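# Hang the wine glass upside down on the rack

## Task

Pick up the wine glass standing on the table and hang it inverted on the rack, with its stem seated deep in a free curl of wire and the glass contacting only the wire. The task fails if the glass is thrown, dropped, or slides in the gripper by more than about a thumb's length. Every glass counts as fragile: a glass striking something it was not already touching, about as hard as a thumb-length fall, may fail the task, and any upright glass that tips over while unheld fails it. The rack must stay standing, and the glass already on it must still hang straight in its curl. Nothing may end up on or be pushed off the floor from the table. The result must hold without the robot's help: release the glass and move the gripper away at the end.

## Robot and tools

Robot: two 6-joint arms, each with a two-finger parallel gripper. They are named left_arm and right_arm. left_arm sits on the +y side, with its base at (+0.031, +0.322, 0) m. right_arm's base is at (+0.034, -0.371, 0) m. Both bases are turned only slightly about z.

Scene frame: the origin is on the table top midway between the arms. +x points out across the table, +y toward left_arm, and +z up. All printed positions are in metres in this frame. Orientations are quaternions in w,x,y,z order. The names left and right refer to the arms, not to image sides.

Gripper geometry: the fingers extend along the gripper's +z axis and close along its y axis. The reported hand point lies between the pads, roughly 1 cm short of the fingertips. The reported hand position can drift from the truth, more so at long reach.

execute_actions takes "actions", a list holding at most one entry, and an optional "pictures" boolean.
- An empty list moves nothing. It returns the current state with camera images.
- A motion entry has "rows" (1 to 15 rows) and an optional "steps" (10 to 15, default 15). Each step lasts 1/30 s and uses one row. If there are fewer rows than steps, the final row repeats.
- A wait entry has only "steps" (up to 300). It sends nothing new and returns once that many steps have passed since the previous result.
- Pictures are included only for an empty list, or when "pictures": true is passed.

Row layout: every row is a single flat list of 14 numbers covering both arms, even when only one arm moves. The first 7 are left_arm: waist, shoulder, elbow, wrist pitch, wrist yaw, wrist roll, then grip. The last 7 are right_arm in the same order.
- The six joint values are absolute target angles in radians, matching the Joint positions readout. They are not offsets.
- Stated ranges: waist -2.618 to 3.054, shoulder 0.000 to 3.142, elbow 0.000 to 3.142, wrist pitch -1.571 to 1.571, wrist yaw -1.571 to 1.571, wrist roll -2.094 to 2.094.
- A call is rejected if a target goes more than 0.036 rad beyond a range end and also beyond that joint's last reading. A rejected call moves nothing.
- True limits may sit up to 0.036 rad on either side of the stated ones. Targets beyond a true limit are clipped, and the result may print "joint sent to its limit".
- Friction can leave a joint up to about 0.031 rad off its target, so tiny changes may produce no motion.
- The grip value is an absolute command on a scale from -1 (closed) to +1 (fully open).

Speed limits: each step, the target sent to a joint stays within a set distance of its measured angle. That distance is 0.202 rad for the waist, 0.258 for the shoulder, 0.238 for the elbow, 0.573 for wrist pitch, and 0.522 for wrist yaw and roll. If a step's targets would move the hand more than 70 mm from where it is, all targets are pulled back proportionally. Distant goals therefore need several calls.

Timing: each result is taken 10 steps before its action finishes. Those last steps run while you think. The arms keep heading toward the last row sent until they settle or a step is HELD. The simulation also keeps running during your reply.

Gripping: the pads touch at a grip value of about -0.94. Each millimetre of object width adds roughly 0.0208 to that value. Sending a value below the one for the object's width presses harder, up to about 50 to 62 N per pad. Keep sending the same closing value on every row to keep hold of an object. Each gripper's reading has its own fixed bias of up to about ±0.02.

Result contents:
- A state line for each arm gives the hand's position and quaternion.
- Joint positions list six angles plus the finger opening in metres: 0.093 when open, 0 when closed. The opening roughly equals the pad gap; on a gripped rigid object it reads up to about 12 mm less than the object's width.
- Joint velocities give the rates of change.
- grip_measured gives the motor position on the -1..+1 scale.
- "joint command not followed" means a clearance check changed or blocked joint targets.
- HELD marks steps on which a row was not fully sent.
- MOTOR HOT warns from 75 °C. OVER-TEMPERATURE FAULT means an arm was stopped: at 90 °C for 10 s, and at 100 °C it goes limp and falls. Avoid holding loads for long.

zoom_image: arguments are camera (cam_high, cam_low, cam_left_wrist or cam_right_wrist) and region [x0, y0, x1, y1] in pixels of that camera's latest 504x504 image. The top-left corner is (0, 0), and a region can be at most 504 px on a side. It returns a closer view.

read_manual: takes an optional section, "licences". It returns only licence texts and does not move anything.

finished_scene: takes scene, the integer number of the current scene. It ends that scene irreversibly and reports whether the goal was met. Call it only after the glass is hanging, released and cleared. Replying without any tool call ends everything.

Cameras: cam_high and cam_low are fixed; cam_left_wrist and cam_right_wrist ride on the hands. Calibration (intrinsics K, distortion, and world-to-camera transforms) is provided and may be off by a few degrees or millimetres.

Avoid the following:
- dropping or flinging the glass, or letting it slide in the grip
- setting it down or bumping it hard against anything
- tipping over an unheld upright glass
- toppling the rack or disturbing the hanging glass
- knocking anything off the table
- letting the arms collide or press on each other
- pushing hard against anything

Loose objects may occasionally get a small push from outside.

Each tool is called after "Emit:" as a command line: name --argument value for each argument, lists and objects as JSON in quotes; but a table of rows of numbers goes row by row, as --pt "numbers of a row", without its own name.

## Session

Emit:
execute_actions --actions '[]'

Scene clock: 0.00 s of 4800.00 s.
left_arm: end_effector_position=(+0.1856, +0.5323, +0.3363) grip_measured=+0.988 end_effector_quat_wxyz=(+0.068, +0.090, +0.951, +0.286) | right_arm: end_effector_position=(+0.2548, -0.7092, +0.3922) grip_measured=+1.000 end_effector_quat_wxyz=(+0.542, +0.668, +0.293, +0.416)
Joint positions: left_arm=[ 0.659  1.297  1.803 -1.531 -0.258  1.032  0.093] | right_arm=[-1.19   1.286  1.217 -0.024 -0.789  1.747  0.093]
Joint velocities: left_arm=[ 0.012  0.027  0.002  0.007 -0.007 -0.022  0.   ] | right_arm=[ 0.002 -0.002 -0.002 -0.051 -0.007 -0.037  0.   ]
Motor temperatures (°C, as the motors report them): left_arm=[22 23 24 25 24 25] | right_arm=[22 21 21 23 23 23]

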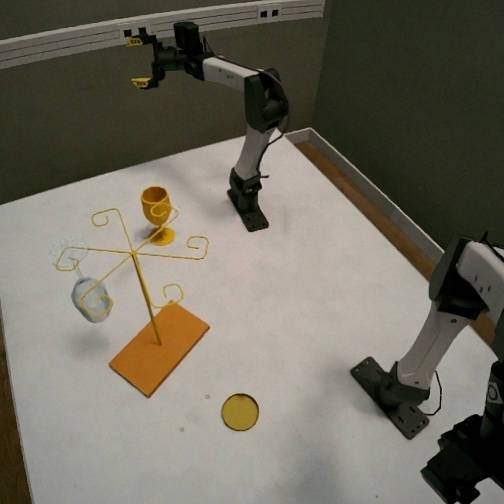

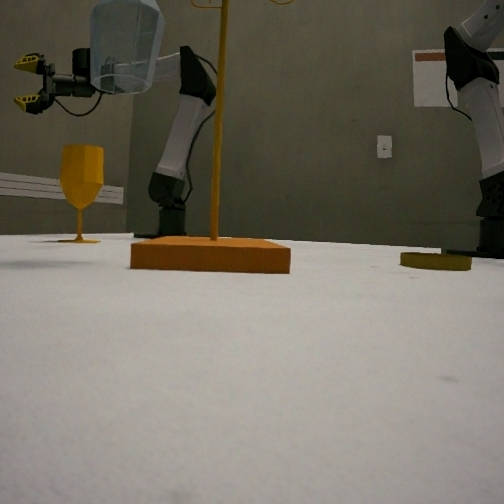

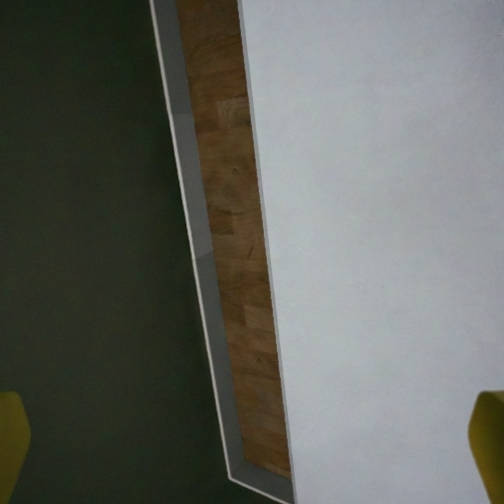

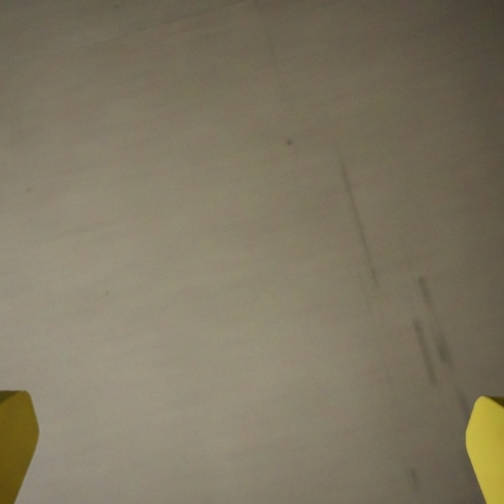

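Emit:
zoom_image --camera "cam_high" --region '[40, 170, 230, 360]'

Region (40, 170, 230, 360) of cam_high's 504x504 image, scaled by 2.653, with more detail than that image has.

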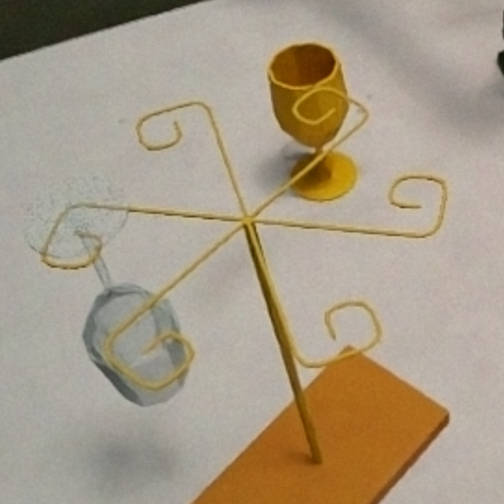

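Emit:
execute_actions --actions '[{"rows":[[0.659,1.297,1.803,-1.531,-0.258,1.032,1,-0.532,1.52,0.985,-1.036,-1.571,1.571,1]]}]'

Emit:
execute_actions --actions '[{"steps":60}]' --pictures true

Scene clock: 2.27 s of 4800.00 s.
left_arm: end_effector_position=(+0.1856, +0.5323, +0.3363) grip_measured=+0.988 end_effector_quat_wxyz=(+0.068, +0.090, +0.951, +0.286) | right_arm: end_effector_position=(+0.2919, -0.6783, +0.3364) grip_measured=+1.000 end_effector_quat_wxyz=(+0.430, +0.687, +0.342, +0.475)
Joint positions: left_arm=[ 0.659  1.297  1.803 -1.531 -0.258  1.032  0.093] | right_arm=[-1.11   1.336  1.167 -0.131 -0.918  1.705  0.093]
Joint velocities: left_arm=[ 0.002 -0.002  0.027 -0.007 -0.022 -0.037 -0.001] | right_arm=[ 0.613  0.496 -0.466 -0.974 -0.857 -0.212  0.   ]
Motor temperatures (°C, as the motors report them): left_arm=[22 23 25 25 24 25] | right_arm=[22 21 21 23 23 23]
Steps of this call (steps 1 to 63: nothing new was sent; steps 64 to 68: the first 5 steps of this action). Readings (joint positions):
64: left_arm=[0.659 1.297 1.803 -1.531 -0.258 1.032] | right_arm=[-1.184 1.289 1.214 -0.034 -0.805 1.739]
65: left_arm=[0.659 1.297 1.803 -1.531 -0.258 1.032] | right_arm=[-1.170 1.295 1.207 -0.052 -0.831 1.730]
67: left_arm=[0.659 1.297 1.803 -1.531 -0.258 1.032] | right_arm=[-1.131 1.319 1.182 -0.100 -0.888 1.713]
68: the state above

Scene clock: 4.27 s of 4800.00 s.
left_arm: end_effector_position=(+0.1856, +0.5323, +0.3363) grip_measured=+0.988 end_effector_quat_wxyz=(+0.068, +0.090, +0.951, +0.286) | right_arm: end_effector_position=(+0.3351, -0.3809, +0.2316) grip_measured=+1.000 end_effector_quat_wxyz=(-0.314, +0.630, +0.328, +0.630)
Joint positions: left_arm=[ 0.659  1.297  1.803 -1.531 -0.258  1.032  0.093] | right_arm=[-0.524  1.515  0.994 -1.024 -1.562  1.578  0.093]
Joint velocities: left_arm=[ 0.007 -0.007  0.002 -0.066 -0.066 -0.037 -0.   ] | right_arm=[ 0.012 -0.007 -0.002 -0.051  0.051 -0.037  0.   ]
Motor temperatures (°C, as the motors report them): left_arm=[22 23 25 25 24 25] | right_arm=[22 22 21 23 23 23]
Kept back: nothing.
Steps of this call (steps 1 to 10: the last 10 steps of your previous action; steps 11 to 45: the robot went on to your last target; steps 46 to 60: nothing new was sent). Readings (joint positions):
1: left_arm=[0.659 1.297 1.803 -1.531 -0.258 1.032] | right_arm=[-1.087 1.354 1.151 -0.164 -0.951 1.697]
2: left_arm=[0.659 1.297 1.803 -1.531 -0.258 1.032] | right_arm=[-1.063 1.373 1.135 -0.201 -0.985 1.689]
4: left_arm=[0.659 1.297 1.803 -1.531 -0.258 1.032] | right_arm=[-1.008 1.412 1.101 -0.287 -1.062 1.673]
8: left_arm=[0.659 1.297 1.803 -1.531 -0.258 1.032] | right_arm=[-0.860 1.478 1.043 -0.516 -1.230 1.640]
60: the state above
All arms were judged still, so your last target was given up. Only a new action makes them travel on or press farther. Fingers that are still opening or closing keep moving.
camera_calibration (this result's frames):
cam_right_wrist: T_world_to_cam=[[-0.800821, 0.59759, -0.0396414, 0.505267], [-0.267744, -0.29802, 0.916241, -0.197059], [0.535722, 0.744359, 0.398662, 0.0876736], [0, 0, 0, 1]] pos_world=[0.304899, -0.425931, 0.165631]

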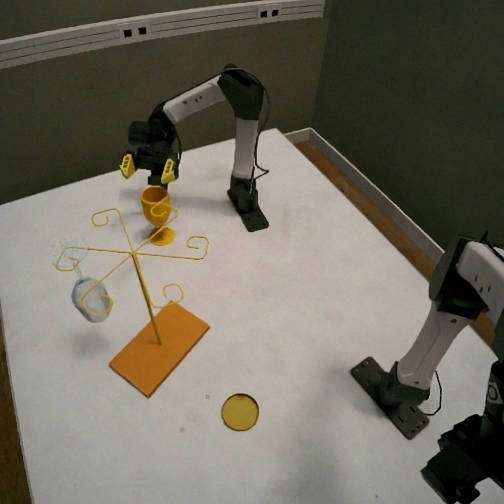

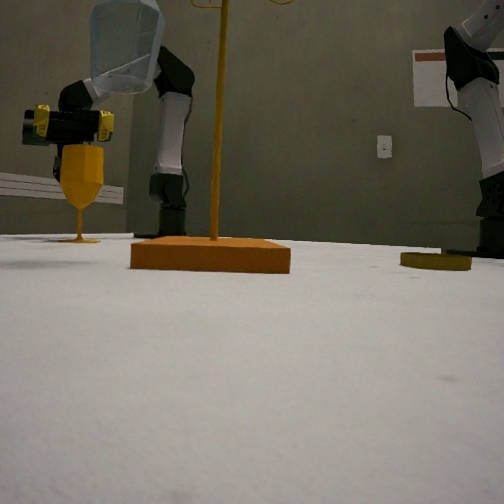

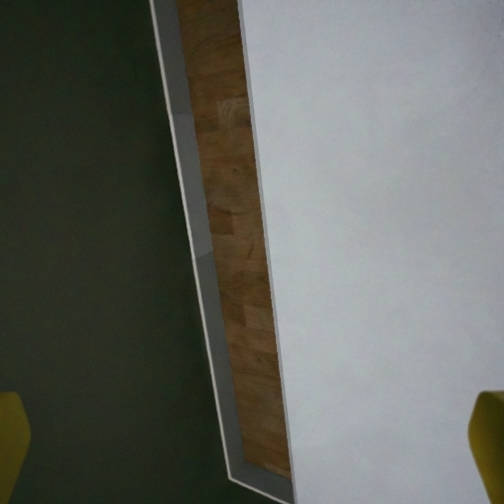

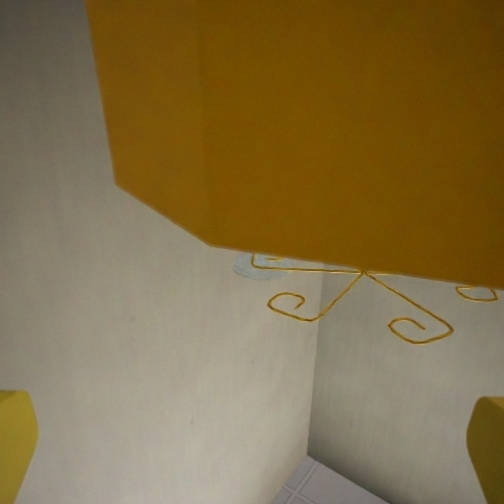

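Emit:
execute_actions --actions '[{"rows":[[0.659,1.297,1.803,-1.531,-0.258,1.032,1,-0.532,1.42,1.25,-1.4,-1.571,1.571,1]]}]'

Emit:
execute_actions --actions '[{"rows":[[0.659,1.297,1.803,-1.531,-0.258,1.032,1,-0.532,1.42,1.25,-1.4,-1.571,-1.571,1]]}]'

Emit:
execute_actions --actions '[{"steps":45}]'

Emit:
execute_actions --actions '[{"rows":[[0.659,1.297,1.803,-1.531,-0.258,1.032,1,-0.55,1.48,0.94,-1.03,-1.571,-1.571,1]]}]'

Emit:
execute_actions --actions '[{"steps":30}]' --pictures true

Scene clock: 4.80 s of 4800.00 s.
left_arm: end_effector_position=(+0.1856, +0.5323, +0.3363) grip_measured=+0.988 end_effector_quat_wxyz=(+0.068, +0.090, +0.951, +0.286) | right_arm: end_effector_position=(+0.3331, -0.3797, +0.3030) grip_measured=+1.000 end_effector_quat_wxyz=(-0.291, +0.619, +0.350, +0.641)
Joint positions: left_arm=[ 0.659  1.297  1.803 -1.531 -0.258  1.032  0.093] | right_arm=[-0.525  1.449  1.22  -1.247 -1.561  1.576  0.093]
Joint velocities: left_arm=[-0.002  0.002  0.017 -0.022 -0.022 -0.022 -0.   ] | right_arm=[-0.017 -0.667  0.828 -0.784 -0.242 -0.051  0.   ]
Motor temperatures (°C, as the motors report them): left_arm=[22 23 25 25 24 25] | right_arm=[22 22 22 23 23 23]
Steps of this call (steps 1 to 11: nothing new was sent; steps 12 to 16: the first 5 steps of this action). Readings (joint positions):
12: left_arm=[0.659 1.297 1.803 -1.531 -0.258 1.032] | right_arm=[-0.524 1.513 1.024 -1.080 -1.551 1.577]
13: left_arm=[0.659 1.297 1.803 -1.531 -0.258 1.032] | right_arm=[-0.524 1.508 1.074 -1.142 -1.547 1.577]
15: left_arm=[0.659 1.297 1.803 -1.531 -0.258 1.032] | right_arm=[-0.525 1.472 1.184 -1.222 -1.553 1.577]
16: the state above

Scene clock: 5.30 s of 4800.00 s.
left_arm: end_effector_position=(+0.1856, +0.5323, +0.3363) grip_measured=+0.988 end_effector_quat_wxyz=(+0.068, +0.090, +0.951, +0.286) | right_arm: end_effector_position=(+0.3203, -0.3703, +0.3209) grip_measured=+1.000 end_effector_quat_wxyz=(-0.154, +0.529, +0.467, +0.691)
Joint positions: left_arm=[ 0.659  1.297  1.803 -1.531 -0.258  1.032  0.093] | right_arm=[-0.525  1.411  1.251 -1.384 -1.574  1.093  0.093]
Joint velocities: left_arm=[-0.007 -0.017  0.007 -0.022  0.037 -0.037 -0.001] | right_arm=[-0.012 -0.022  0.002 -0.007  0.037 -2.733  0.   ]
Motor temperatures (°C, as the motors report them): left_arm=[22 23 25 25 24 25] | right_arm=[22 22 22 23 23 23]
Steps of this call (steps 1 to 10: the last 10 steps of your previous action; steps 11 to 15: the first 5 steps of this action). Readings (joint positions):
11: left_arm=[0.659 1.297 1.803 -1.531 -0.258 1.032] | right_arm=[-0.525 1.411 1.251 -1.380 -1.574 1.493]
12: left_arm=[0.659 1.297 1.803 -1.531 -0.258 1.032] | right_arm=[-0.525 1.411 1.251 -1.382 -1.574 1.393]
14: left_arm=[0.659 1.297 1.803 -1.531 -0.258 1.032] | right_arm=[-0.525 1.411 1.251 -1.384 -1.574 1.193]
15: the state above

Scene clock: 6.80 s of 4800.00 s.
left_arm: end_effector_position=(+0.1856, +0.5323, +0.3363) grip_measured=+0.988 end_effector_quat_wxyz=(+0.068, +0.090, +0.951, +0.286) | right_arm: end_effector_position=(+0.3200, -0.3701, +0.3208) grip_measured=+1.000 end_effector_quat_wxyz=(+0.633, -0.324, +0.627, +0.318)
Joint positions: left_arm=[ 0.659  1.297  1.803 -1.531 -0.258  1.032  0.093] | right_arm=[-0.525  1.411  1.251 -1.39  -1.574 -1.561  0.093]
Joint velocities: left_arm=[ 0.002  0.007  0.002 -0.095  0.022  0.007  0.001] | right_arm=[-0.017  0.007 -0.017 -0.051 -0.007 -0.007  0.   ]
Motor temperatures (°C, as the motors report them): left_arm=[22 23 25 25 24 25] | right_arm=[22 22 22 23 23 23]
Kept back: nothing.
Steps of this call (steps 1 to 10: the last 10 steps of your previous action; steps 11 to 45: the robot went on to your last target). Readings (joint positions):
1: left_arm=[0.659 1.297 1.803 -1.531 -0.258 1.032] | right_arm=[-0.525 1.411 1.251 -1.385 -1.574 0.993]
2: left_arm=[0.659 1.297 1.803 -1.531 -0.258 1.032] | right_arm=[-0.525 1.411 1.251 -1.385 -1.574 0.893]
4: left_arm=[0.659 1.297 1.803 -1.531 -0.258 1.032] | right_arm=[-0.525 1.411 1.251 -1.386 -1.574 0.693]
8: left_arm=[0.659 1.297 1.803 -1.531 -0.258 1.032] | right_arm=[-0.525 1.411 1.251 -1.387 -1.574 0.293]
45: the state above

Scene clock: 6.97 s of 4800.00 s.
left_arm: end_effector_position=(+0.1856, +0.5323, +0.3363) grip_measured=+0.988 end_effector_quat_wxyz=(+0.068, +0.090, +0.951, +0.286) | right_arm: end_effector_position=(+0.3201, -0.3752, +0.2418) grip_measured=+1.000 end_effector_quat_wxyz=(+0.620, -0.288, +0.644, +0.342)
Joint positions: left_arm=[ 0.659  1.297  1.803 -1.531 -0.258  1.032  0.093] | right_arm=[-0.542  1.465  0.98  -1.162 -1.575 -1.564  0.093]
Joint velocities: left_arm=[ 0.002 -0.012  0.012 -0.051 -0.081 -0.007  0.001] | right_arm=[-0.017  0.623 -1.116  0.725  0.242 -0.022  0.   ]
Motor temperatures (°C, as the motors report them): left_arm=[22 23 25 26 24 25] | right_arm=[22 22 22 23 23 23]
Steps of this call (steps 1 to 5: the first 5 steps of this action). Readings (joint positions):
1: left_arm=[0.659 1.297 1.803 -1.531 -0.258 1.032] | right_arm=[-0.527 1.410 1.218 -1.335 -1.585 -1.562]
2: left_arm=[0.659 1.297 1.803 -1.531 -0.258 1.032] | right_arm=[-0.532 1.411 1.160 -1.274 -1.586 -1.563]
4: left_arm=[0.659 1.297 1.803 -1.531 -0.258 1.032] | right_arm=[-0.540 1.443 1.027 -1.188 -1.582 -1.564]
5: the state above

Scene clock: 7.97 s of 4800.00 s.
left_arm: end_effector_position=(+0.1856, +0.5323, +0.3363) grip_measured=+0.988 end_effector_quat_wxyz=(+0.068, +0.090, +0.951, +0.286) | right_arm: end_effector_position=(+0.3243, -0.3784, +0.2229) grip_measured=+1.000 end_effector_quat_wxyz=(+0.625, -0.305, +0.641, +0.326)
Joint positions: left_arm=[ 0.659  1.297  1.803 -1.531 -0.258  1.032  0.093] | right_arm=[-0.543  1.492  0.934 -1.044 -1.564 -1.564  0.093]
Joint velocities: left_arm=[ 0.012 -0.007 -0.002  0.11  -0.007  0.022 -0.001] | right_arm=[-0.017 -0.002 -0.002  0.051 -0.037 -0.007  0.   ]
Motor temperatures (°C, as the motors report them): left_arm=[22 23 25 26 24 25] | right_arm=[22 22 22 23 23 23]
Kept back: nothing.
Steps of this call (steps 1 to 10: the last 10 steps of your previous action; steps 11 to 30: the robot went on to your last target). Readings (joint positions):
1: left_arm=[0.659 1.297 1.803 -1.531 -0.258 1.032] | right_arm=[-0.543 1.483 0.951 -1.143 -1.568 -1.564]
2: left_arm=[0.659 1.297 1.803 -1.531 -0.258 1.032] | right_arm=[-0.543 1.491 0.937 -1.126 -1.564 -1.564]
4: left_arm=[0.659 1.297 1.803 -1.531 -0.258 1.032] | right_arm=[-0.543 1.492 0.934 -1.098 -1.563 -1.564]
8: left_arm=[0.659 1.297 1.803 -1.531 -0.258 1.032] | right_arm=[-0.543 1.492 0.934 -1.065 -1.564 -1.564]
30: the state above
All arms were judged still, so your last target was given up. Only a new action makes them travel on or press farther. Fingers that are still opening or closing keep moving.
camera_calibration (this result's frames):
cam_right_wrist: T_world_to_cam=[[0.806506, -0.590998, -0.0163933, -0.481433], [-0.256032, -0.324133, -0.910706, 0.202314], [0.532912, 0.738687, -0.41273, 0.27473], [0, 0, 0, 1]] pos_world=[0.293671, -0.421889, 0.289745]

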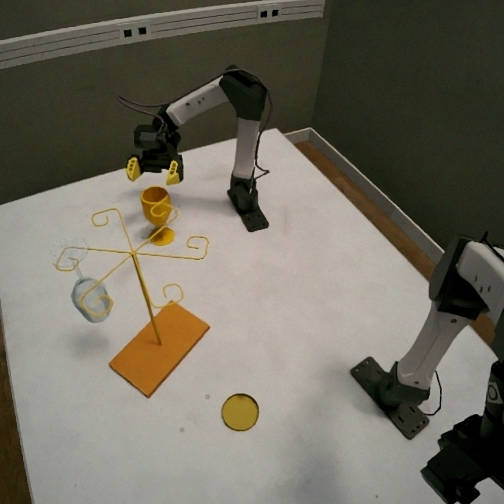

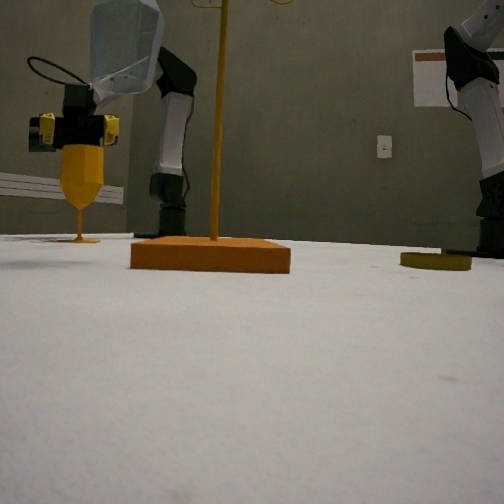

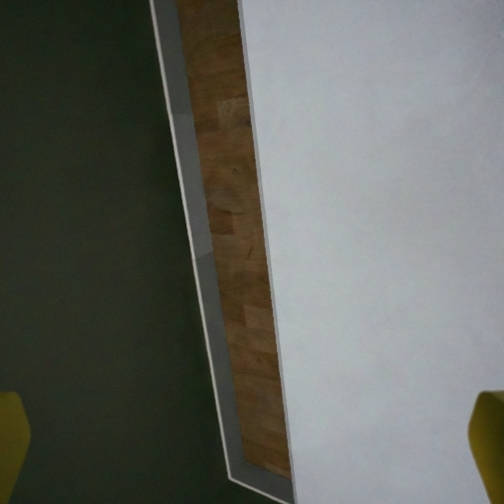

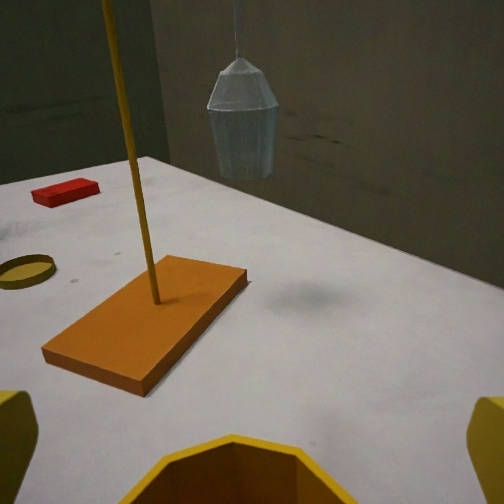

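Emit:
execute_actions --actions '[{"rows":[[0.659,1.297,1.803,-1.531,-0.258,1.032,1,-0.46,1.52,0.96,-1.01,-1.571,-1.571,1]]}]'

Emit:
execute_actions --actions '[{"rows":[[0.659,1.297,1.803,-1.531,-0.258,1.032,1,-0.46,1.57,0.88,-0.88,-1.571,-1.571,1]]}]'

Emit:
execute_actions --actions '[{"rows":[[0.659,1.297,1.803,-1.531,-0.258,1.032,1,-0.46,1.63,0.81,-0.75,-1.571,-1.571,1]]}]'

Emit:
execute_actions --actions '[{"rows":[[0.659,1.297,1.803,-1.531,-0.258,1.032,1,-0.46,1.7,0.741,-0.6,-1.571,-1.571,1]]}]'

Emit:
execute_actions --actions '[{"steps":20}]' --pictures true

Scene clock: 8.73 s of 4800.00 s.
left_arm: end_effector_position=(+0.1856, +0.5323, +0.3363) grip_measured=+0.988 end_effector_quat_wxyz=(+0.068, +0.090, +0.951, +0.286) | right_arm: end_effector_position=(+0.3267, -0.3578, +0.2213) grip_measured=+1.000 end_effector_quat_wxyz=(+0.613, -0.331, +0.627, +0.348)
Joint positions: left_arm=[ 0.659  1.297  1.803 -1.531 -0.258  1.032  0.093] | right_arm=[-0.466  1.504  0.939 -1.03  -1.564 -1.564  0.093]
Joint velocities: left_arm=[-0.012  0.012 -0.022 -0.037 -0.037 -0.095  0.   ] | right_arm=[ 0.129  0.022 -0.002 -0.007  0.022 -0.037  0.   ]
Motor temperatures (°C, as the motors report them): left_arm=[22 23 25 26 24 25] | right_arm=[22 22 22 23 23 23]
Steps of this call (steps 1 to 18: nothing new was sent; steps 19 to 23: the first 5 steps of this action). Readings (joint positions):
19: left_arm=[0.659 1.297 1.803 -1.531 -0.258 1.032] | right_arm=[-0.532 1.493 0.935 -1.041 -1.564 -1.564]
20: left_arm=[0.659 1.297 1.803 -1.531 -0.258 1.032] | right_arm=[-0.509 1.497 0.937 -1.037 -1.564 -1.564]
22: left_arm=[0.659 1.297 1.803 -1.531 -0.258 1.032] | right_arm=[-0.472 1.503 0.939 -1.031 -1.564 -1.564]
23: the state above

Scene clock: 9.23 s of 4800.00 s.
left_arm: end_effector_position=(+0.1856, +0.5323, +0.3363) grip_measured=+0.988 end_effector_quat_wxyz=(+0.068, +0.090, +0.951, +0.286) | right_arm: end_effector_position=(+0.3309, -0.3600, +0.2008) grip_measured=+1.000 end_effector_quat_wxyz=(+0.614, -0.330, +0.626, +0.350)
Joint positions: left_arm=[ 0.659  1.297  1.803 -1.531 -0.258  1.032  0.093] | right_arm=[-0.464  1.556  0.897 -0.938 -1.57  -1.565  0.093]
Joint velocities: left_arm=[ 0.002  0.007 -0.012  0.007 -0.007 -0.051  0.   ] | right_arm=[-0.007  0.208 -0.173  0.3    0.051 -0.037  0.   ]
Motor temperatures (°C, as the motors report them): left_arm=[22 23 25 26 24 25] | right_arm=[22 22 22 23 23 23]
Steps of this call (steps 1 to 10: the last 10 steps of your previous action; steps 11 to 15: the first 5 steps of this action). Readings (joint positions):
11: left_arm=[0.659 1.297 1.803 -1.531 -0.258 1.032] | right_arm=[-0.464 1.510 0.933 -1.005 -1.568 -1.564]
12: left_arm=[0.659 1.297 1.803 -1.531 -0.258 1.032] | right_arm=[-0.464 1.520 0.924 -0.980 -1.570 -1.565]
14: left_arm=[0.659 1.297 1.803 -1.531 -0.258 1.032] | right_arm=[-0.464 1.547 0.904 -0.948 -1.570 -1.565]
15: the state above

Scene clock: 9.73 s of 4800.00 s.
left_arm: end_effector_position=(+0.1856, +0.5323, +0.3363) grip_measured=+0.988 end_effector_quat_wxyz=(+0.068, +0.090, +0.951, +0.286) | right_arm: end_effector_position=(+0.3314, -0.3603, +0.1718) grip_measured=+1.000 end_effector_quat_wxyz=(+0.615, -0.329, +0.625, +0.351)
Joint positions: left_arm=[ 0.659  1.297  1.803 -1.531 -0.258  1.032  0.093] | right_arm=[-0.464  1.617  0.827 -0.809 -1.573 -1.565  0.093]
Joint velocities: left_arm=[-0.012 -0.017 -0.012 -0.022 -0.037  0.066 -0.   ] | right_arm=[ 0.012  0.247 -0.237  0.256  0.081 -0.066  0.   ]
Motor temperatures (°C, as the motors report them): left_arm=[22 23 25 26 24 25] | right_arm=[22 22 22 23 23 23]
Steps of this call (steps 1 to 10: the last 10 steps of your previous action; steps 11 to 15: the first 5 steps of this action). Readings (joint positions):
11: left_arm=[0.659 1.297 1.803 -1.531 -0.258 1.032] | right_arm=[-0.464 1.567 0.881 -0.875 -1.574 -1.565]
12: left_arm=[0.659 1.297 1.803 -1.531 -0.258 1.032] | right_arm=[-0.464 1.577 0.866 -0.848 -1.575 -1.565]
14: left_arm=[0.659 1.297 1.803 -1.531 -0.258 1.032] | right_arm=[-0.464 1.606 0.837 -0.818 -1.574 -1.565]
15: the state above

Scene clock: 10.23 s of 4800.00 s.
left_arm: end_effector_position=(+0.1856, +0.5323, +0.3363) grip_measured=+0.988 end_effector_quat_wxyz=(+0.068, +0.090, +0.951, +0.286) | right_arm: end_effector_position=(+0.3301, -0.3595, +0.1419) grip_measured=+1.000 end_effector_quat_wxyz=(+0.616, -0.331, +0.624, +0.349)
Joint positions: left_arm=[ 0.659  1.297  1.803 -1.531 -0.258  1.032  0.093] | right_arm=[-0.464  1.687  0.758 -0.665 -1.574 -1.565  0.093]
Joint velocities: left_arm=[ 0.012 -0.012  0.012 -0.125 -0.022  0.022  0.   ] | right_arm=[-0.022  0.252 -0.242  0.271  0.125 -0.095  0.   ]
Motor temperatures (°C, as the motors report them): left_arm=[22 23 25 26 24 25] | right_arm=[22 22 22 23 23 23]
Steps of this call (steps 1 to 10: the last 10 steps of your previous action; steps 11 to 15: the first 5 steps of this action). Readings (joint positions):
11: left_arm=[0.659 1.297 1.803 -1.531 -0.258 1.032] | right_arm=[-0.464 1.630 0.810 -0.742 -1.575 -1.565]
12: left_arm=[0.659 1.297 1.803 -1.531 -0.258 1.032] | right_arm=[-0.464 1.643 0.796 -0.711 -1.577 -1.565]
14: left_arm=[0.659 1.297 1.803 -1.531 -0.258 1.032] | right_arm=[-0.464 1.676 0.768 -0.676 -1.575 -1.565]
15: the state above

Scene clock: 10.90 s of 4800.00 s.
left_arm: end_effector_position=(+0.1856, +0.5323, +0.3363) grip_measured=+0.988 end_effector_quat_wxyz=(+0.068, +0.090, +0.951, +0.286) | right_arm: end_effector_position=(+0.3318, -0.3605, +0.1384) grip_measured=+1.000 end_effector_quat_wxyz=(+0.621, -0.342, +0.619, +0.338)
Joint positions: left_arm=[ 0.659  1.297  1.803 -1.531 -0.258  1.032  0.093] | right_arm=[-0.464  1.694  0.75  -0.615 -1.572 -1.565  0.093]
Joint velocities: left_arm=[ 0.012  0.037 -0.002 -0.022 -0.037  0.037  0.   ] | right_arm=[-0.002  0.002 -0.022  0.051 -0.022  0.007  0.   ]
Motor temperatures (°C, as the motors report them): left_arm=[22 23 25 26 24 25] | right_arm=[22 22 22 23 23 23]
Kept back: nothing.
Steps of this call (steps 1 to 10: the last 10 steps of your previous action; steps 11 to 20: the robot went on to your last target). Readings (joint positions):
1: left_arm=[0.659 1.297 1.803 -1.531 -0.258 1.032] | right_arm=[-0.464 1.693 0.753 -0.658 -1.572 -1.565]
2: left_arm=[0.659 1.297 1.803 -1.531 -0.258 1.032] | right_arm=[-0.464 1.694 0.750 -0.651 -1.572 -1.565]
4: left_arm=[0.659 1.297 1.803 -1.531 -0.258 1.032] | right_arm=[-0.464 1.694 0.750 -0.637 -1.572 -1.565]
8: left_arm=[0.659 1.297 1.803 -1.531 -0.258 1.032] | right_arm=[-0.464 1.694 0.750 -0.623 -1.572 -1.565]
20: the state above
camera_calibration (this result's frames):
cam_right_wrist: T_world_to_cam=[[0.850148, -0.525821, 0.0275715, -0.475307], [-0.192333, -0.358856, -0.913362, 0.0997616], [0.490159, 0.77119, -0.406214, 0.247664], [0, 0, 0, 1]] pos_world=[0.301874, -0.405122, 0.204828]

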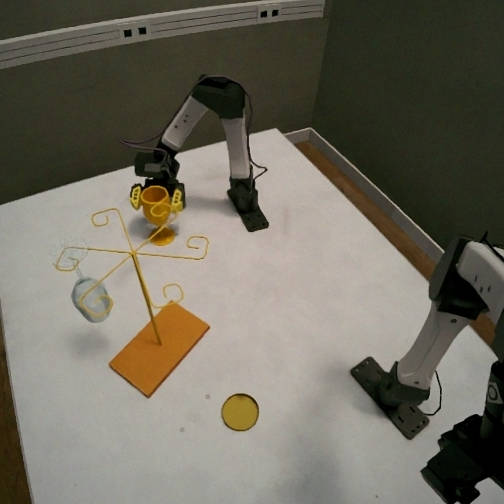

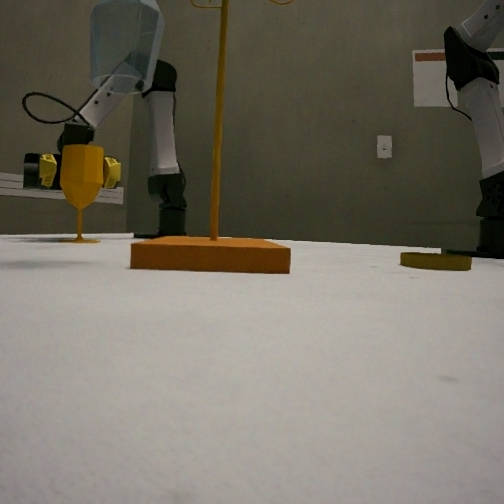

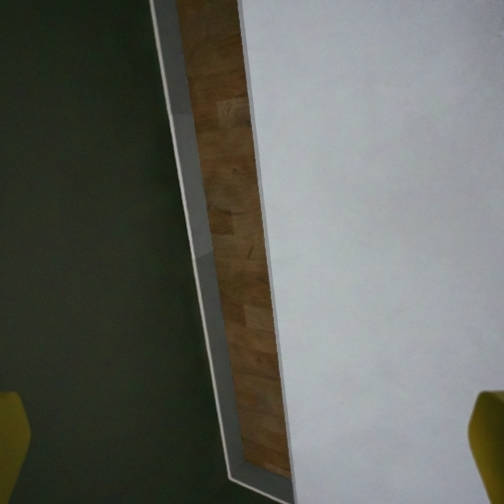

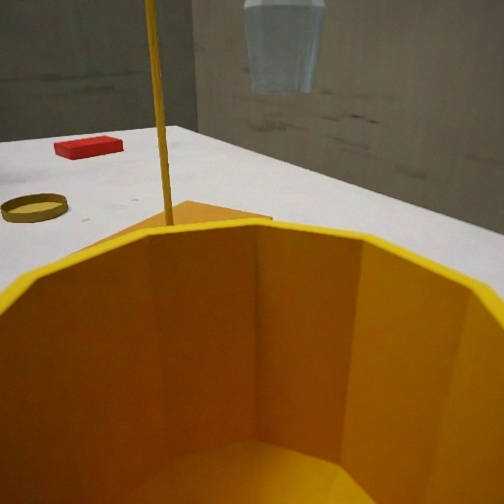

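Emit:
execute_actions --actions '[{"rows":[[0.659,1.297,1.803,-1.531,-0.258,1.032,1,-0.43,1.71,0.76,-0.6,-1.571,-1.571,0.3]]}]'

Emit:
execute_actions --actions '[{"steps":20}]'

Emit:
execute_actions --actions '[{"rows":[[0.659,1.297,1.803,-1.531,-0.258,1.032,1,-0.43,1.55,1,-1.02,-1.571,-1.571,0.3]]}]'

Emit:
execute_actions --actions '[{"rows":[[0.659,1.297,1.803,-1.531,-0.258,1.032,1,-0.43,1.55,1.1,-1.12,-1.571,1.59,0.3]]}]' --pictures true

Emit:
execute_actions --actions '[{"steps":40}]'

Emit:
execute_actions --actions '[{"rows":[[0.659,1.297,1.803,-1.531,-0.258,1.032,1,0.1,2.005,1.667,-1.23,-1.571,1.59,0.3]]}]'

Emit:
execute_actions --actions '[{"steps":35}]' --pictures true

Scene clock: 12.10 s of 4800.00 s.
left_arm: end_effector_position=(+0.1856, +0.5323, +0.3363) grip_measured=+0.988 end_effector_quat_wxyz=(+0.068, +0.090, +0.951, +0.286) | right_arm: end_effector_position=(+0.3316, -0.3528, +0.1384) grip_measured=+0.457 end_effector_quat_wxyz=(+0.617, -0.351, +0.614, +0.346)
Joint positions: left_arm=[ 0.659  1.297  1.803 -1.531 -0.258  1.032  0.093] | right_arm=[-0.438  1.694  0.75  -0.612 -1.572 -1.566  0.067]
Joint velocities: left_arm=[ 0.007 -0.002  0.007  0.007  0.037  0.022 -0.001] | right_arm=[ 0.012 -0.017 -0.012 -0.007 -0.007  0.022 -0.001]
Motor temperatures (°C, as the motors report them): left_arm=[22 23 25 26 24 25] | right_arm=[22 22 22 23 24 23]
Steps of this call (steps 1 to 15: the robot went on to your last target; steps 16 to 31: nothing new was sent; steps 32 to 36: the first 5 steps of this action). Readings (joint positions):
32: left_arm=[0.659 1.297 1.803 -1.531 -0.258 1.032] | right_arm=[-0.461 1.694 0.750 -0.613 -1.572 -1.565]
33: left_arm=[0.659 1.297 1.803 -1.531 -0.258 1.032] | right_arm=[-0.453 1.694 0.750 -0.613 -1.572 -1.566]
35: left_arm=[0.659 1.297 1.803 -1.531 -0.258 1.032] | right_arm=[-0.440 1.694 0.750 -0.612 -1.572 -1.566]
36: the state above

Scene clock: 12.77 s of 4800.00 s.
left_arm: end_effector_position=(+0.1856, +0.5323, +0.3363) grip_measured=+0.988 end_effector_quat_wxyz=(+0.068, +0.090, +0.951, +0.286) | right_arm: end_effector_position=(+0.3315, -0.3526, +0.1384) grip_measured=+0.457 end_effector_quat_wxyz=(+0.617, -0.351, +0.613, +0.346)
Joint positions: left_arm=[ 0.659  1.297  1.803 -1.531 -0.258  1.032  0.093] | right_arm=[-0.437  1.694  0.75  -0.612 -1.572 -1.566  0.067]
Joint velocities: left_arm=[-0.002 -0.017  0.032 -0.037  0.022  0.11   0.   ] | right_arm=[-0.002 -0.002 -0.002  0.007 -0.051 -0.022  0.   ]
Motor temperatures (°C, as the motors report them): left_arm=[22 23 26 26 24 25] | right_arm=[22 22 22 23 24 23]
Kept back: nothing.
Steps of this call (steps 1 to 10: the last 10 steps of your previous action; steps 11 to 15: the robot went on to your last target; steps 16 to 20: nothing new was sent). Readings (joint positions):
1: left_arm=[0.659 1.297 1.803 -1.531 -0.258 1.032] | right_arm=[-0.437 1.694 0.750 -0.612 -1.572 -1.566]
2: left_arm=[0.659 1.297 1.803 -1.531 -0.258 1.032] | right_arm=[-0.437 1.694 0.750 -0.612 -1.572 -1.566]
4: left_arm=[0.659 1.297 1.803 -1.531 -0.258 1.032] | right_arm=[-0.437 1.694 0.750 -0.612 -1.572 -1.566]
8: left_arm=[0.659 1.297 1.803 -1.531 -0.258 1.032] | right_arm=[-0.437 1.694 0.750 -0.612 -1.572 -1.566]
20: the state above
All arms were judged still, so your last target was given up. Only a new action makes them travel on or press farther. Fingers that are still opening or closing keep moving.

Scene clock: 12.93 s of 4800.00 s.
left_arm: end_effector_position=(+0.1856, +0.5323, +0.3363) grip_measured=+0.988 end_effector_quat_wxyz=(+0.068, +0.090, +0.951, +0.286) | right_arm: end_effector_position=(+0.3483, -0.3624, +0.2089) grip_measured=+0.457 end_effector_quat_wxyz=(+0.626, -0.379, +0.603, +0.317)
Joint positions: left_arm=[ 0.659  1.297  1.803 -1.531 -0.258  1.032  0.093] | right_arm=[-0.436  1.584  0.969 -0.86  -1.556 -1.568  0.067]
Joint velocities: left_arm=[ 0.017  0.007 -0.007  0.007 -0.081 -0.022 -0.001] | right_arm=[-0.012 -0.764  0.911 -0.711 -0.168  0.066  0.001]
Motor temperatures (°C, as the motors report them): left_arm=[22 23 26 26 24 25] | right_arm=[22 22 22 23 24 23]
Steps of this call (steps 1 to 5: the first 5 steps of this action). Readings (joint positions):
1: left_arm=[0.659 1.297 1.803 -1.531 -0.258 1.032] | right_arm=[-0.437 1.686 0.779 -0.675 -1.560 -1.568]
2: left_arm=[0.659 1.297 1.803 -1.531 -0.258 1.032] | right_arm=[-0.436 1.669 0.825 -0.745 -1.551 -1.568]
4: left_arm=[0.659 1.297 1.803 -1.531 -0.258 1.032] | right_arm=[-0.436 1.611 0.930 -0.835 -1.550 -1.568]
5: the state above

Scene clock: 13.43 s of 4800.00 s.
left_arm: end_effector_position=(+0.1856, +0.5323, +0.3363) grip_measured=+0.988 end_effector_quat_wxyz=(+0.068, +0.090, +0.951, +0.286) | right_arm: end_effector_position=(+0.3458, -0.3609, +0.2448) grip_measured=+0.458 end_effector_quat_wxyz=(+0.520, -0.205, +0.680, +0.474)
Joint positions: left_arm=[ 0.659  1.297  1.803 -1.531 -0.258  1.032  0.093] | right_arm=[-0.436  1.548  1.08  -1.065 -1.561 -1.086  0.067]
Joint velocities: left_arm=[-0.012  0.017 -0.017 -0.037 -0.095 -0.037 -0.   ] | right_arm=[-0.007  0.002  0.183 -0.183  0.037  2.806  0.   ]
Motor temperatures (°C, as the motors report them): left_arm=[22 23 26 26 24 25] | right_arm=[22 22 22 23 24 23]
Steps of this call (steps 1 to 10: the last 10 steps of your previous action; steps 11 to 15: the first 5 steps of this action). Readings (joint positions):
11: left_arm=[0.659 1.297 1.803 -1.531 -0.258 1.032] | right_arm=[-0.436 1.545 1.017 -1.012 -1.562 -1.486]
12: left_arm=[0.659 1.297 1.803 -1.531 -0.258 1.032] | right_arm=[-0.436 1.548 1.036 -1.035 -1.560 -1.385]
14: left_arm=[0.659 1.297 1.803 -1.531 -0.258 1.032] | right_arm=[-0.436 1.548 1.071 -1.058 -1.561 -1.185]
15: the state above
camera_calibration (this result's frames):
cam_right_wrist: T_world_to_cam=[[0.785998, -0.460073, -0.412965, -0.336624], [-0.532549, -0.164583, -0.830244, 0.366988], [0.314005, 0.872494, -0.374373, 0.373996], [0, 0, 0, 1]] pos_world=[0.342588, -0.420781, 0.305689]

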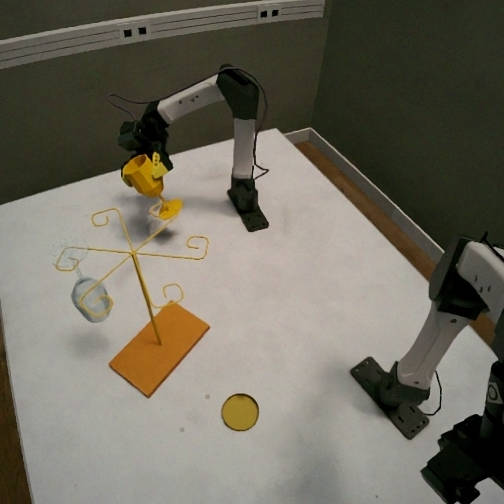

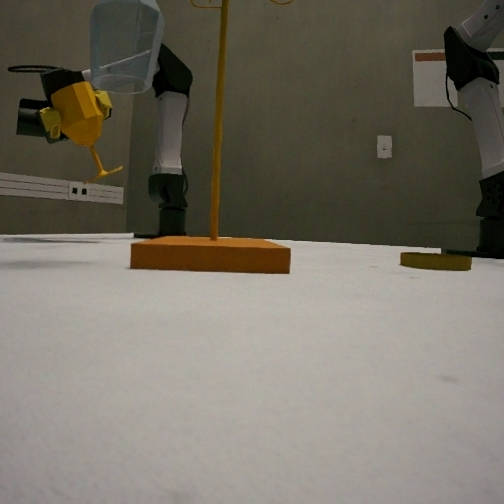

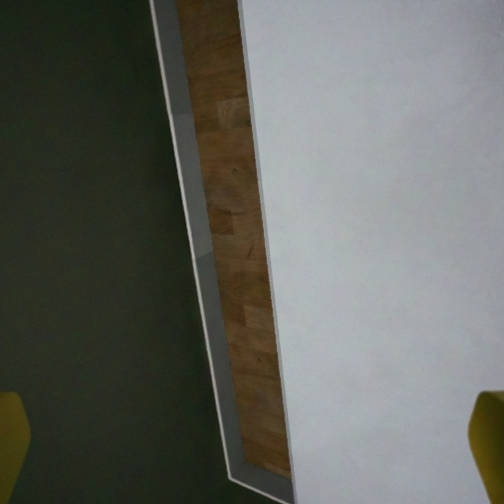

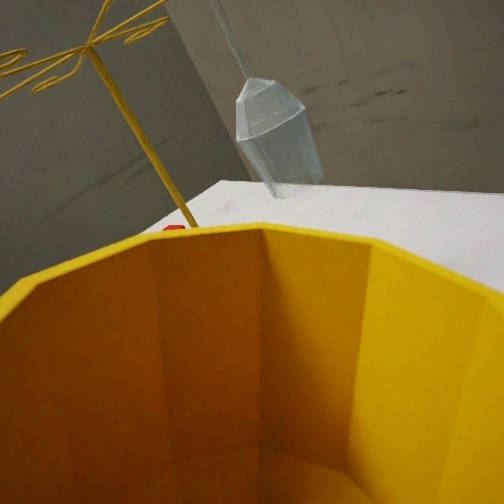

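Scene clock: 14.77 s of 4800.00 s.
left_arm: end_effector_position=(+0.1856, +0.5323, +0.3363) grip_measured=+0.988 end_effector_quat_wxyz=(+0.068, +0.090, +0.951, +0.286) | right_arm: end_effector_position=(+0.3435, -0.3595, +0.2456) grip_measured=+0.458 end_effector_quat_wxyz=(-0.348, +0.619, +0.349, +0.611)
Joint positions: left_arm=[ 0.659  1.297  1.803 -1.531 -0.258  1.032  0.093] | right_arm=[-0.436  1.548  1.083 -1.108 -1.56   1.574  0.067]
Joint velocities: left_arm=[-0.002  0.002  0.002 -0.051 -0.007  0.007 -0.   ] | right_arm=[-0.002  0.017 -0.007 -0.007 -0.066  0.007 -0.   ]
Motor temperatures (°C, as the motors report them): left_arm=[22 23 26 26 24 25] | right_arm=[22 22 22 23 24 23]
Kept back: nothing.
Steps of this call (steps 1 to 10: the last 10 steps of your previous action; steps 11 to 40: the robot went on to your last target). Readings (joint positions):
1: left_arm=[0.659 1.297 1.803 -1.531 -0.258 1.032] | right_arm=[-0.436 1.548 1.083 -1.071 -1.561 -0.987]
2: left_arm=[0.659 1.297 1.803 -1.531 -0.258 1.032] | right_arm=[-0.436 1.548 1.083 -1.077 -1.561 -0.888]
4: left_arm=[0.659 1.297 1.803 -1.531 -0.258 1.032] | right_arm=[-0.436 1.548 1.083 -1.087 -1.561 -0.689]
8: left_arm=[0.659 1.297 1.803 -1.531 -0.258 1.032] | right_arm=[-0.436 1.548 1.083 -1.096 -1.561 -0.294]
40: the state above

Scene clock: 14.93 s of 4800.00 s.
left_arm: end_effector_position=(+0.1856, +0.5323, +0.3363) grip_measured=+0.988 end_effector_quat_wxyz=(+0.068, +0.090, +0.951, +0.286) | right_arm: end_effector_position=(+0.4145, -0.3023, +0.2382) grip_measured=+0.458 end_effector_quat_wxyz=(-0.444, +0.579, +0.410, +0.547)
Joint positions: left_arm=[ 0.659  1.297  1.803 -1.531 -0.258  1.032  0.093] | right_arm=[-0.17   1.898  1.458 -1.185 -1.562  1.581  0.067]
Joint velocities: left_arm=[-0.012  0.007  0.002  0.037 -0.037 -0.037  0.   ] | right_arm=[ 1.634  2.049  2.137 -0.051  0.022  0.066 -0.   ]
Motor temperatures (°C, as the motors report them): left_arm=[22 23 26 26 24 25] | right_arm=[22 22 22 23 24 23]
Steps of this call (steps 1 to 5: the first 5 steps of this action). Readings (joint positions):
1: left_arm=[0.659 1.297 1.803 -1.531 -0.258 1.032] | right_arm=[-0.409 1.586 1.127 -1.154 -1.555 1.576]
2: left_arm=[0.659 1.297 1.803 -1.531 -0.258 1.032] | right_arm=[-0.352 1.659 1.212 -1.179 -1.558 1.579]
4: left_arm=[0.659 1.297 1.803 -1.531 -0.258 1.032] | right_arm=[-0.229 1.823 1.380 -1.183 -1.563 1.580]
5: the state above

Scene clock: 16.10 s of 4800.00 s.
left_arm: end_effector_position=(+0.1856, +0.5323, +0.3363) grip_measured=+0.988 end_effector_quat_wxyz=(+0.068, +0.090, +0.951, +0.286) | right_arm: end_effector_position=(+0.4178, -0.2029, +0.2413) grip_measured=+0.458 end_effector_quat_wxyz=(+0.504, -0.512, -0.495, -0.489)
Joint positions: left_arm=[ 0.659  1.297  1.803 -1.531 -0.258  1.032  0.093] | right_arm=[ 0.101  2.021  1.647 -1.218 -1.557  1.583  0.067]
Joint velocities: left_arm=[-0.002  0.002  0.002  0.007  0.007  0.007 -0.001] | right_arm=[-0.007 -0.017  0.027 -0.007  0.007  0.066 -0.   ]
Motor temperatures (°C, as the motors report them): left_arm=[22 23 26 26 24 25] | right_arm=[22 23 23 23 24 23]
Kept back: nothing.
Steps of this call (steps 1 to 10: the last 10 steps of your previous action; steps 11 to 30: the robot went on to your last target; steps 31 to 35: nothing new was sent). Readings (joint positions):
1: left_arm=[0.659 1.297 1.803 -1.531 -0.258 1.032] | right_arm=[-0.111 1.959 1.527 -1.184 -1.561 1.582]
2: left_arm=[0.659 1.297 1.803 -1.531 -0.258 1.032] | right_arm=[-0.050 2.000 1.576 -1.180 -1.559 1.582]
4: left_arm=[0.659 1.297 1.803 -1.531 -0.258 1.032] | right_arm=[0.059 2.029 1.622 -1.180 -1.557 1.582]
8: left_arm=[0.659 1.297 1.803 -1.531 -0.258 1.032] | right_arm=[0.136 2.022 1.646 -1.201 -1.557 1.582]
35: the state above
All arms were judged still, so your last target was given up. Only a new action makes them travel on or press farther. Fingers that are still opening or closing keep moving.
camera_calibration (this result's frames):
cam_right_wrist: T_world_to_cam=[[-0.999816, 0.0154419, 0.0113996, 0.418216], [0.00438873, -0.39426, 0.918988, -0.264589], [0.0186853, 0.918869, 0.39412, 0.159618], [0, 0, 0, 1]] pos_world=[0.416318, -0.257443, 0.175478]

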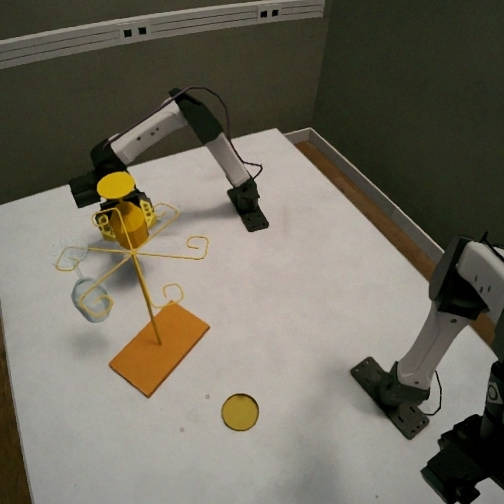

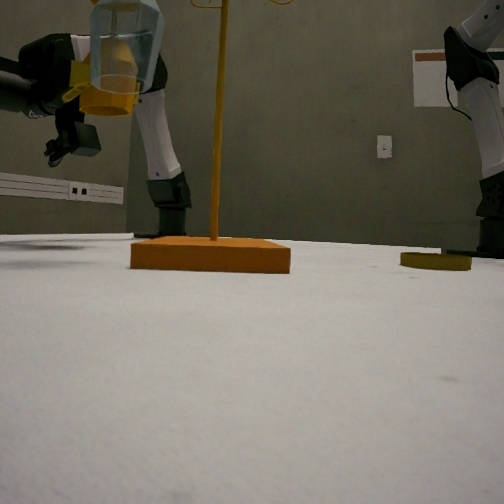

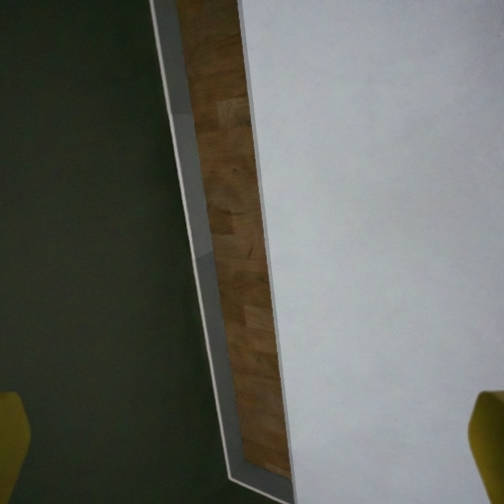

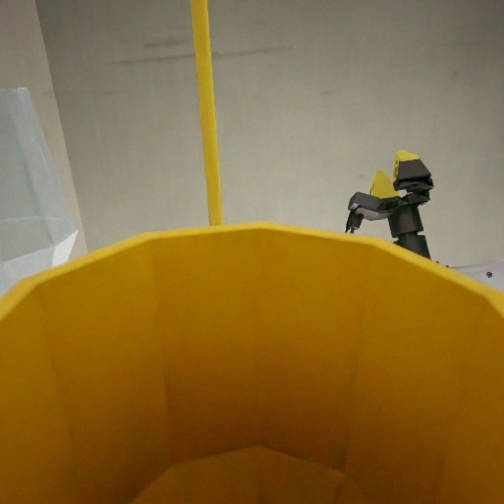

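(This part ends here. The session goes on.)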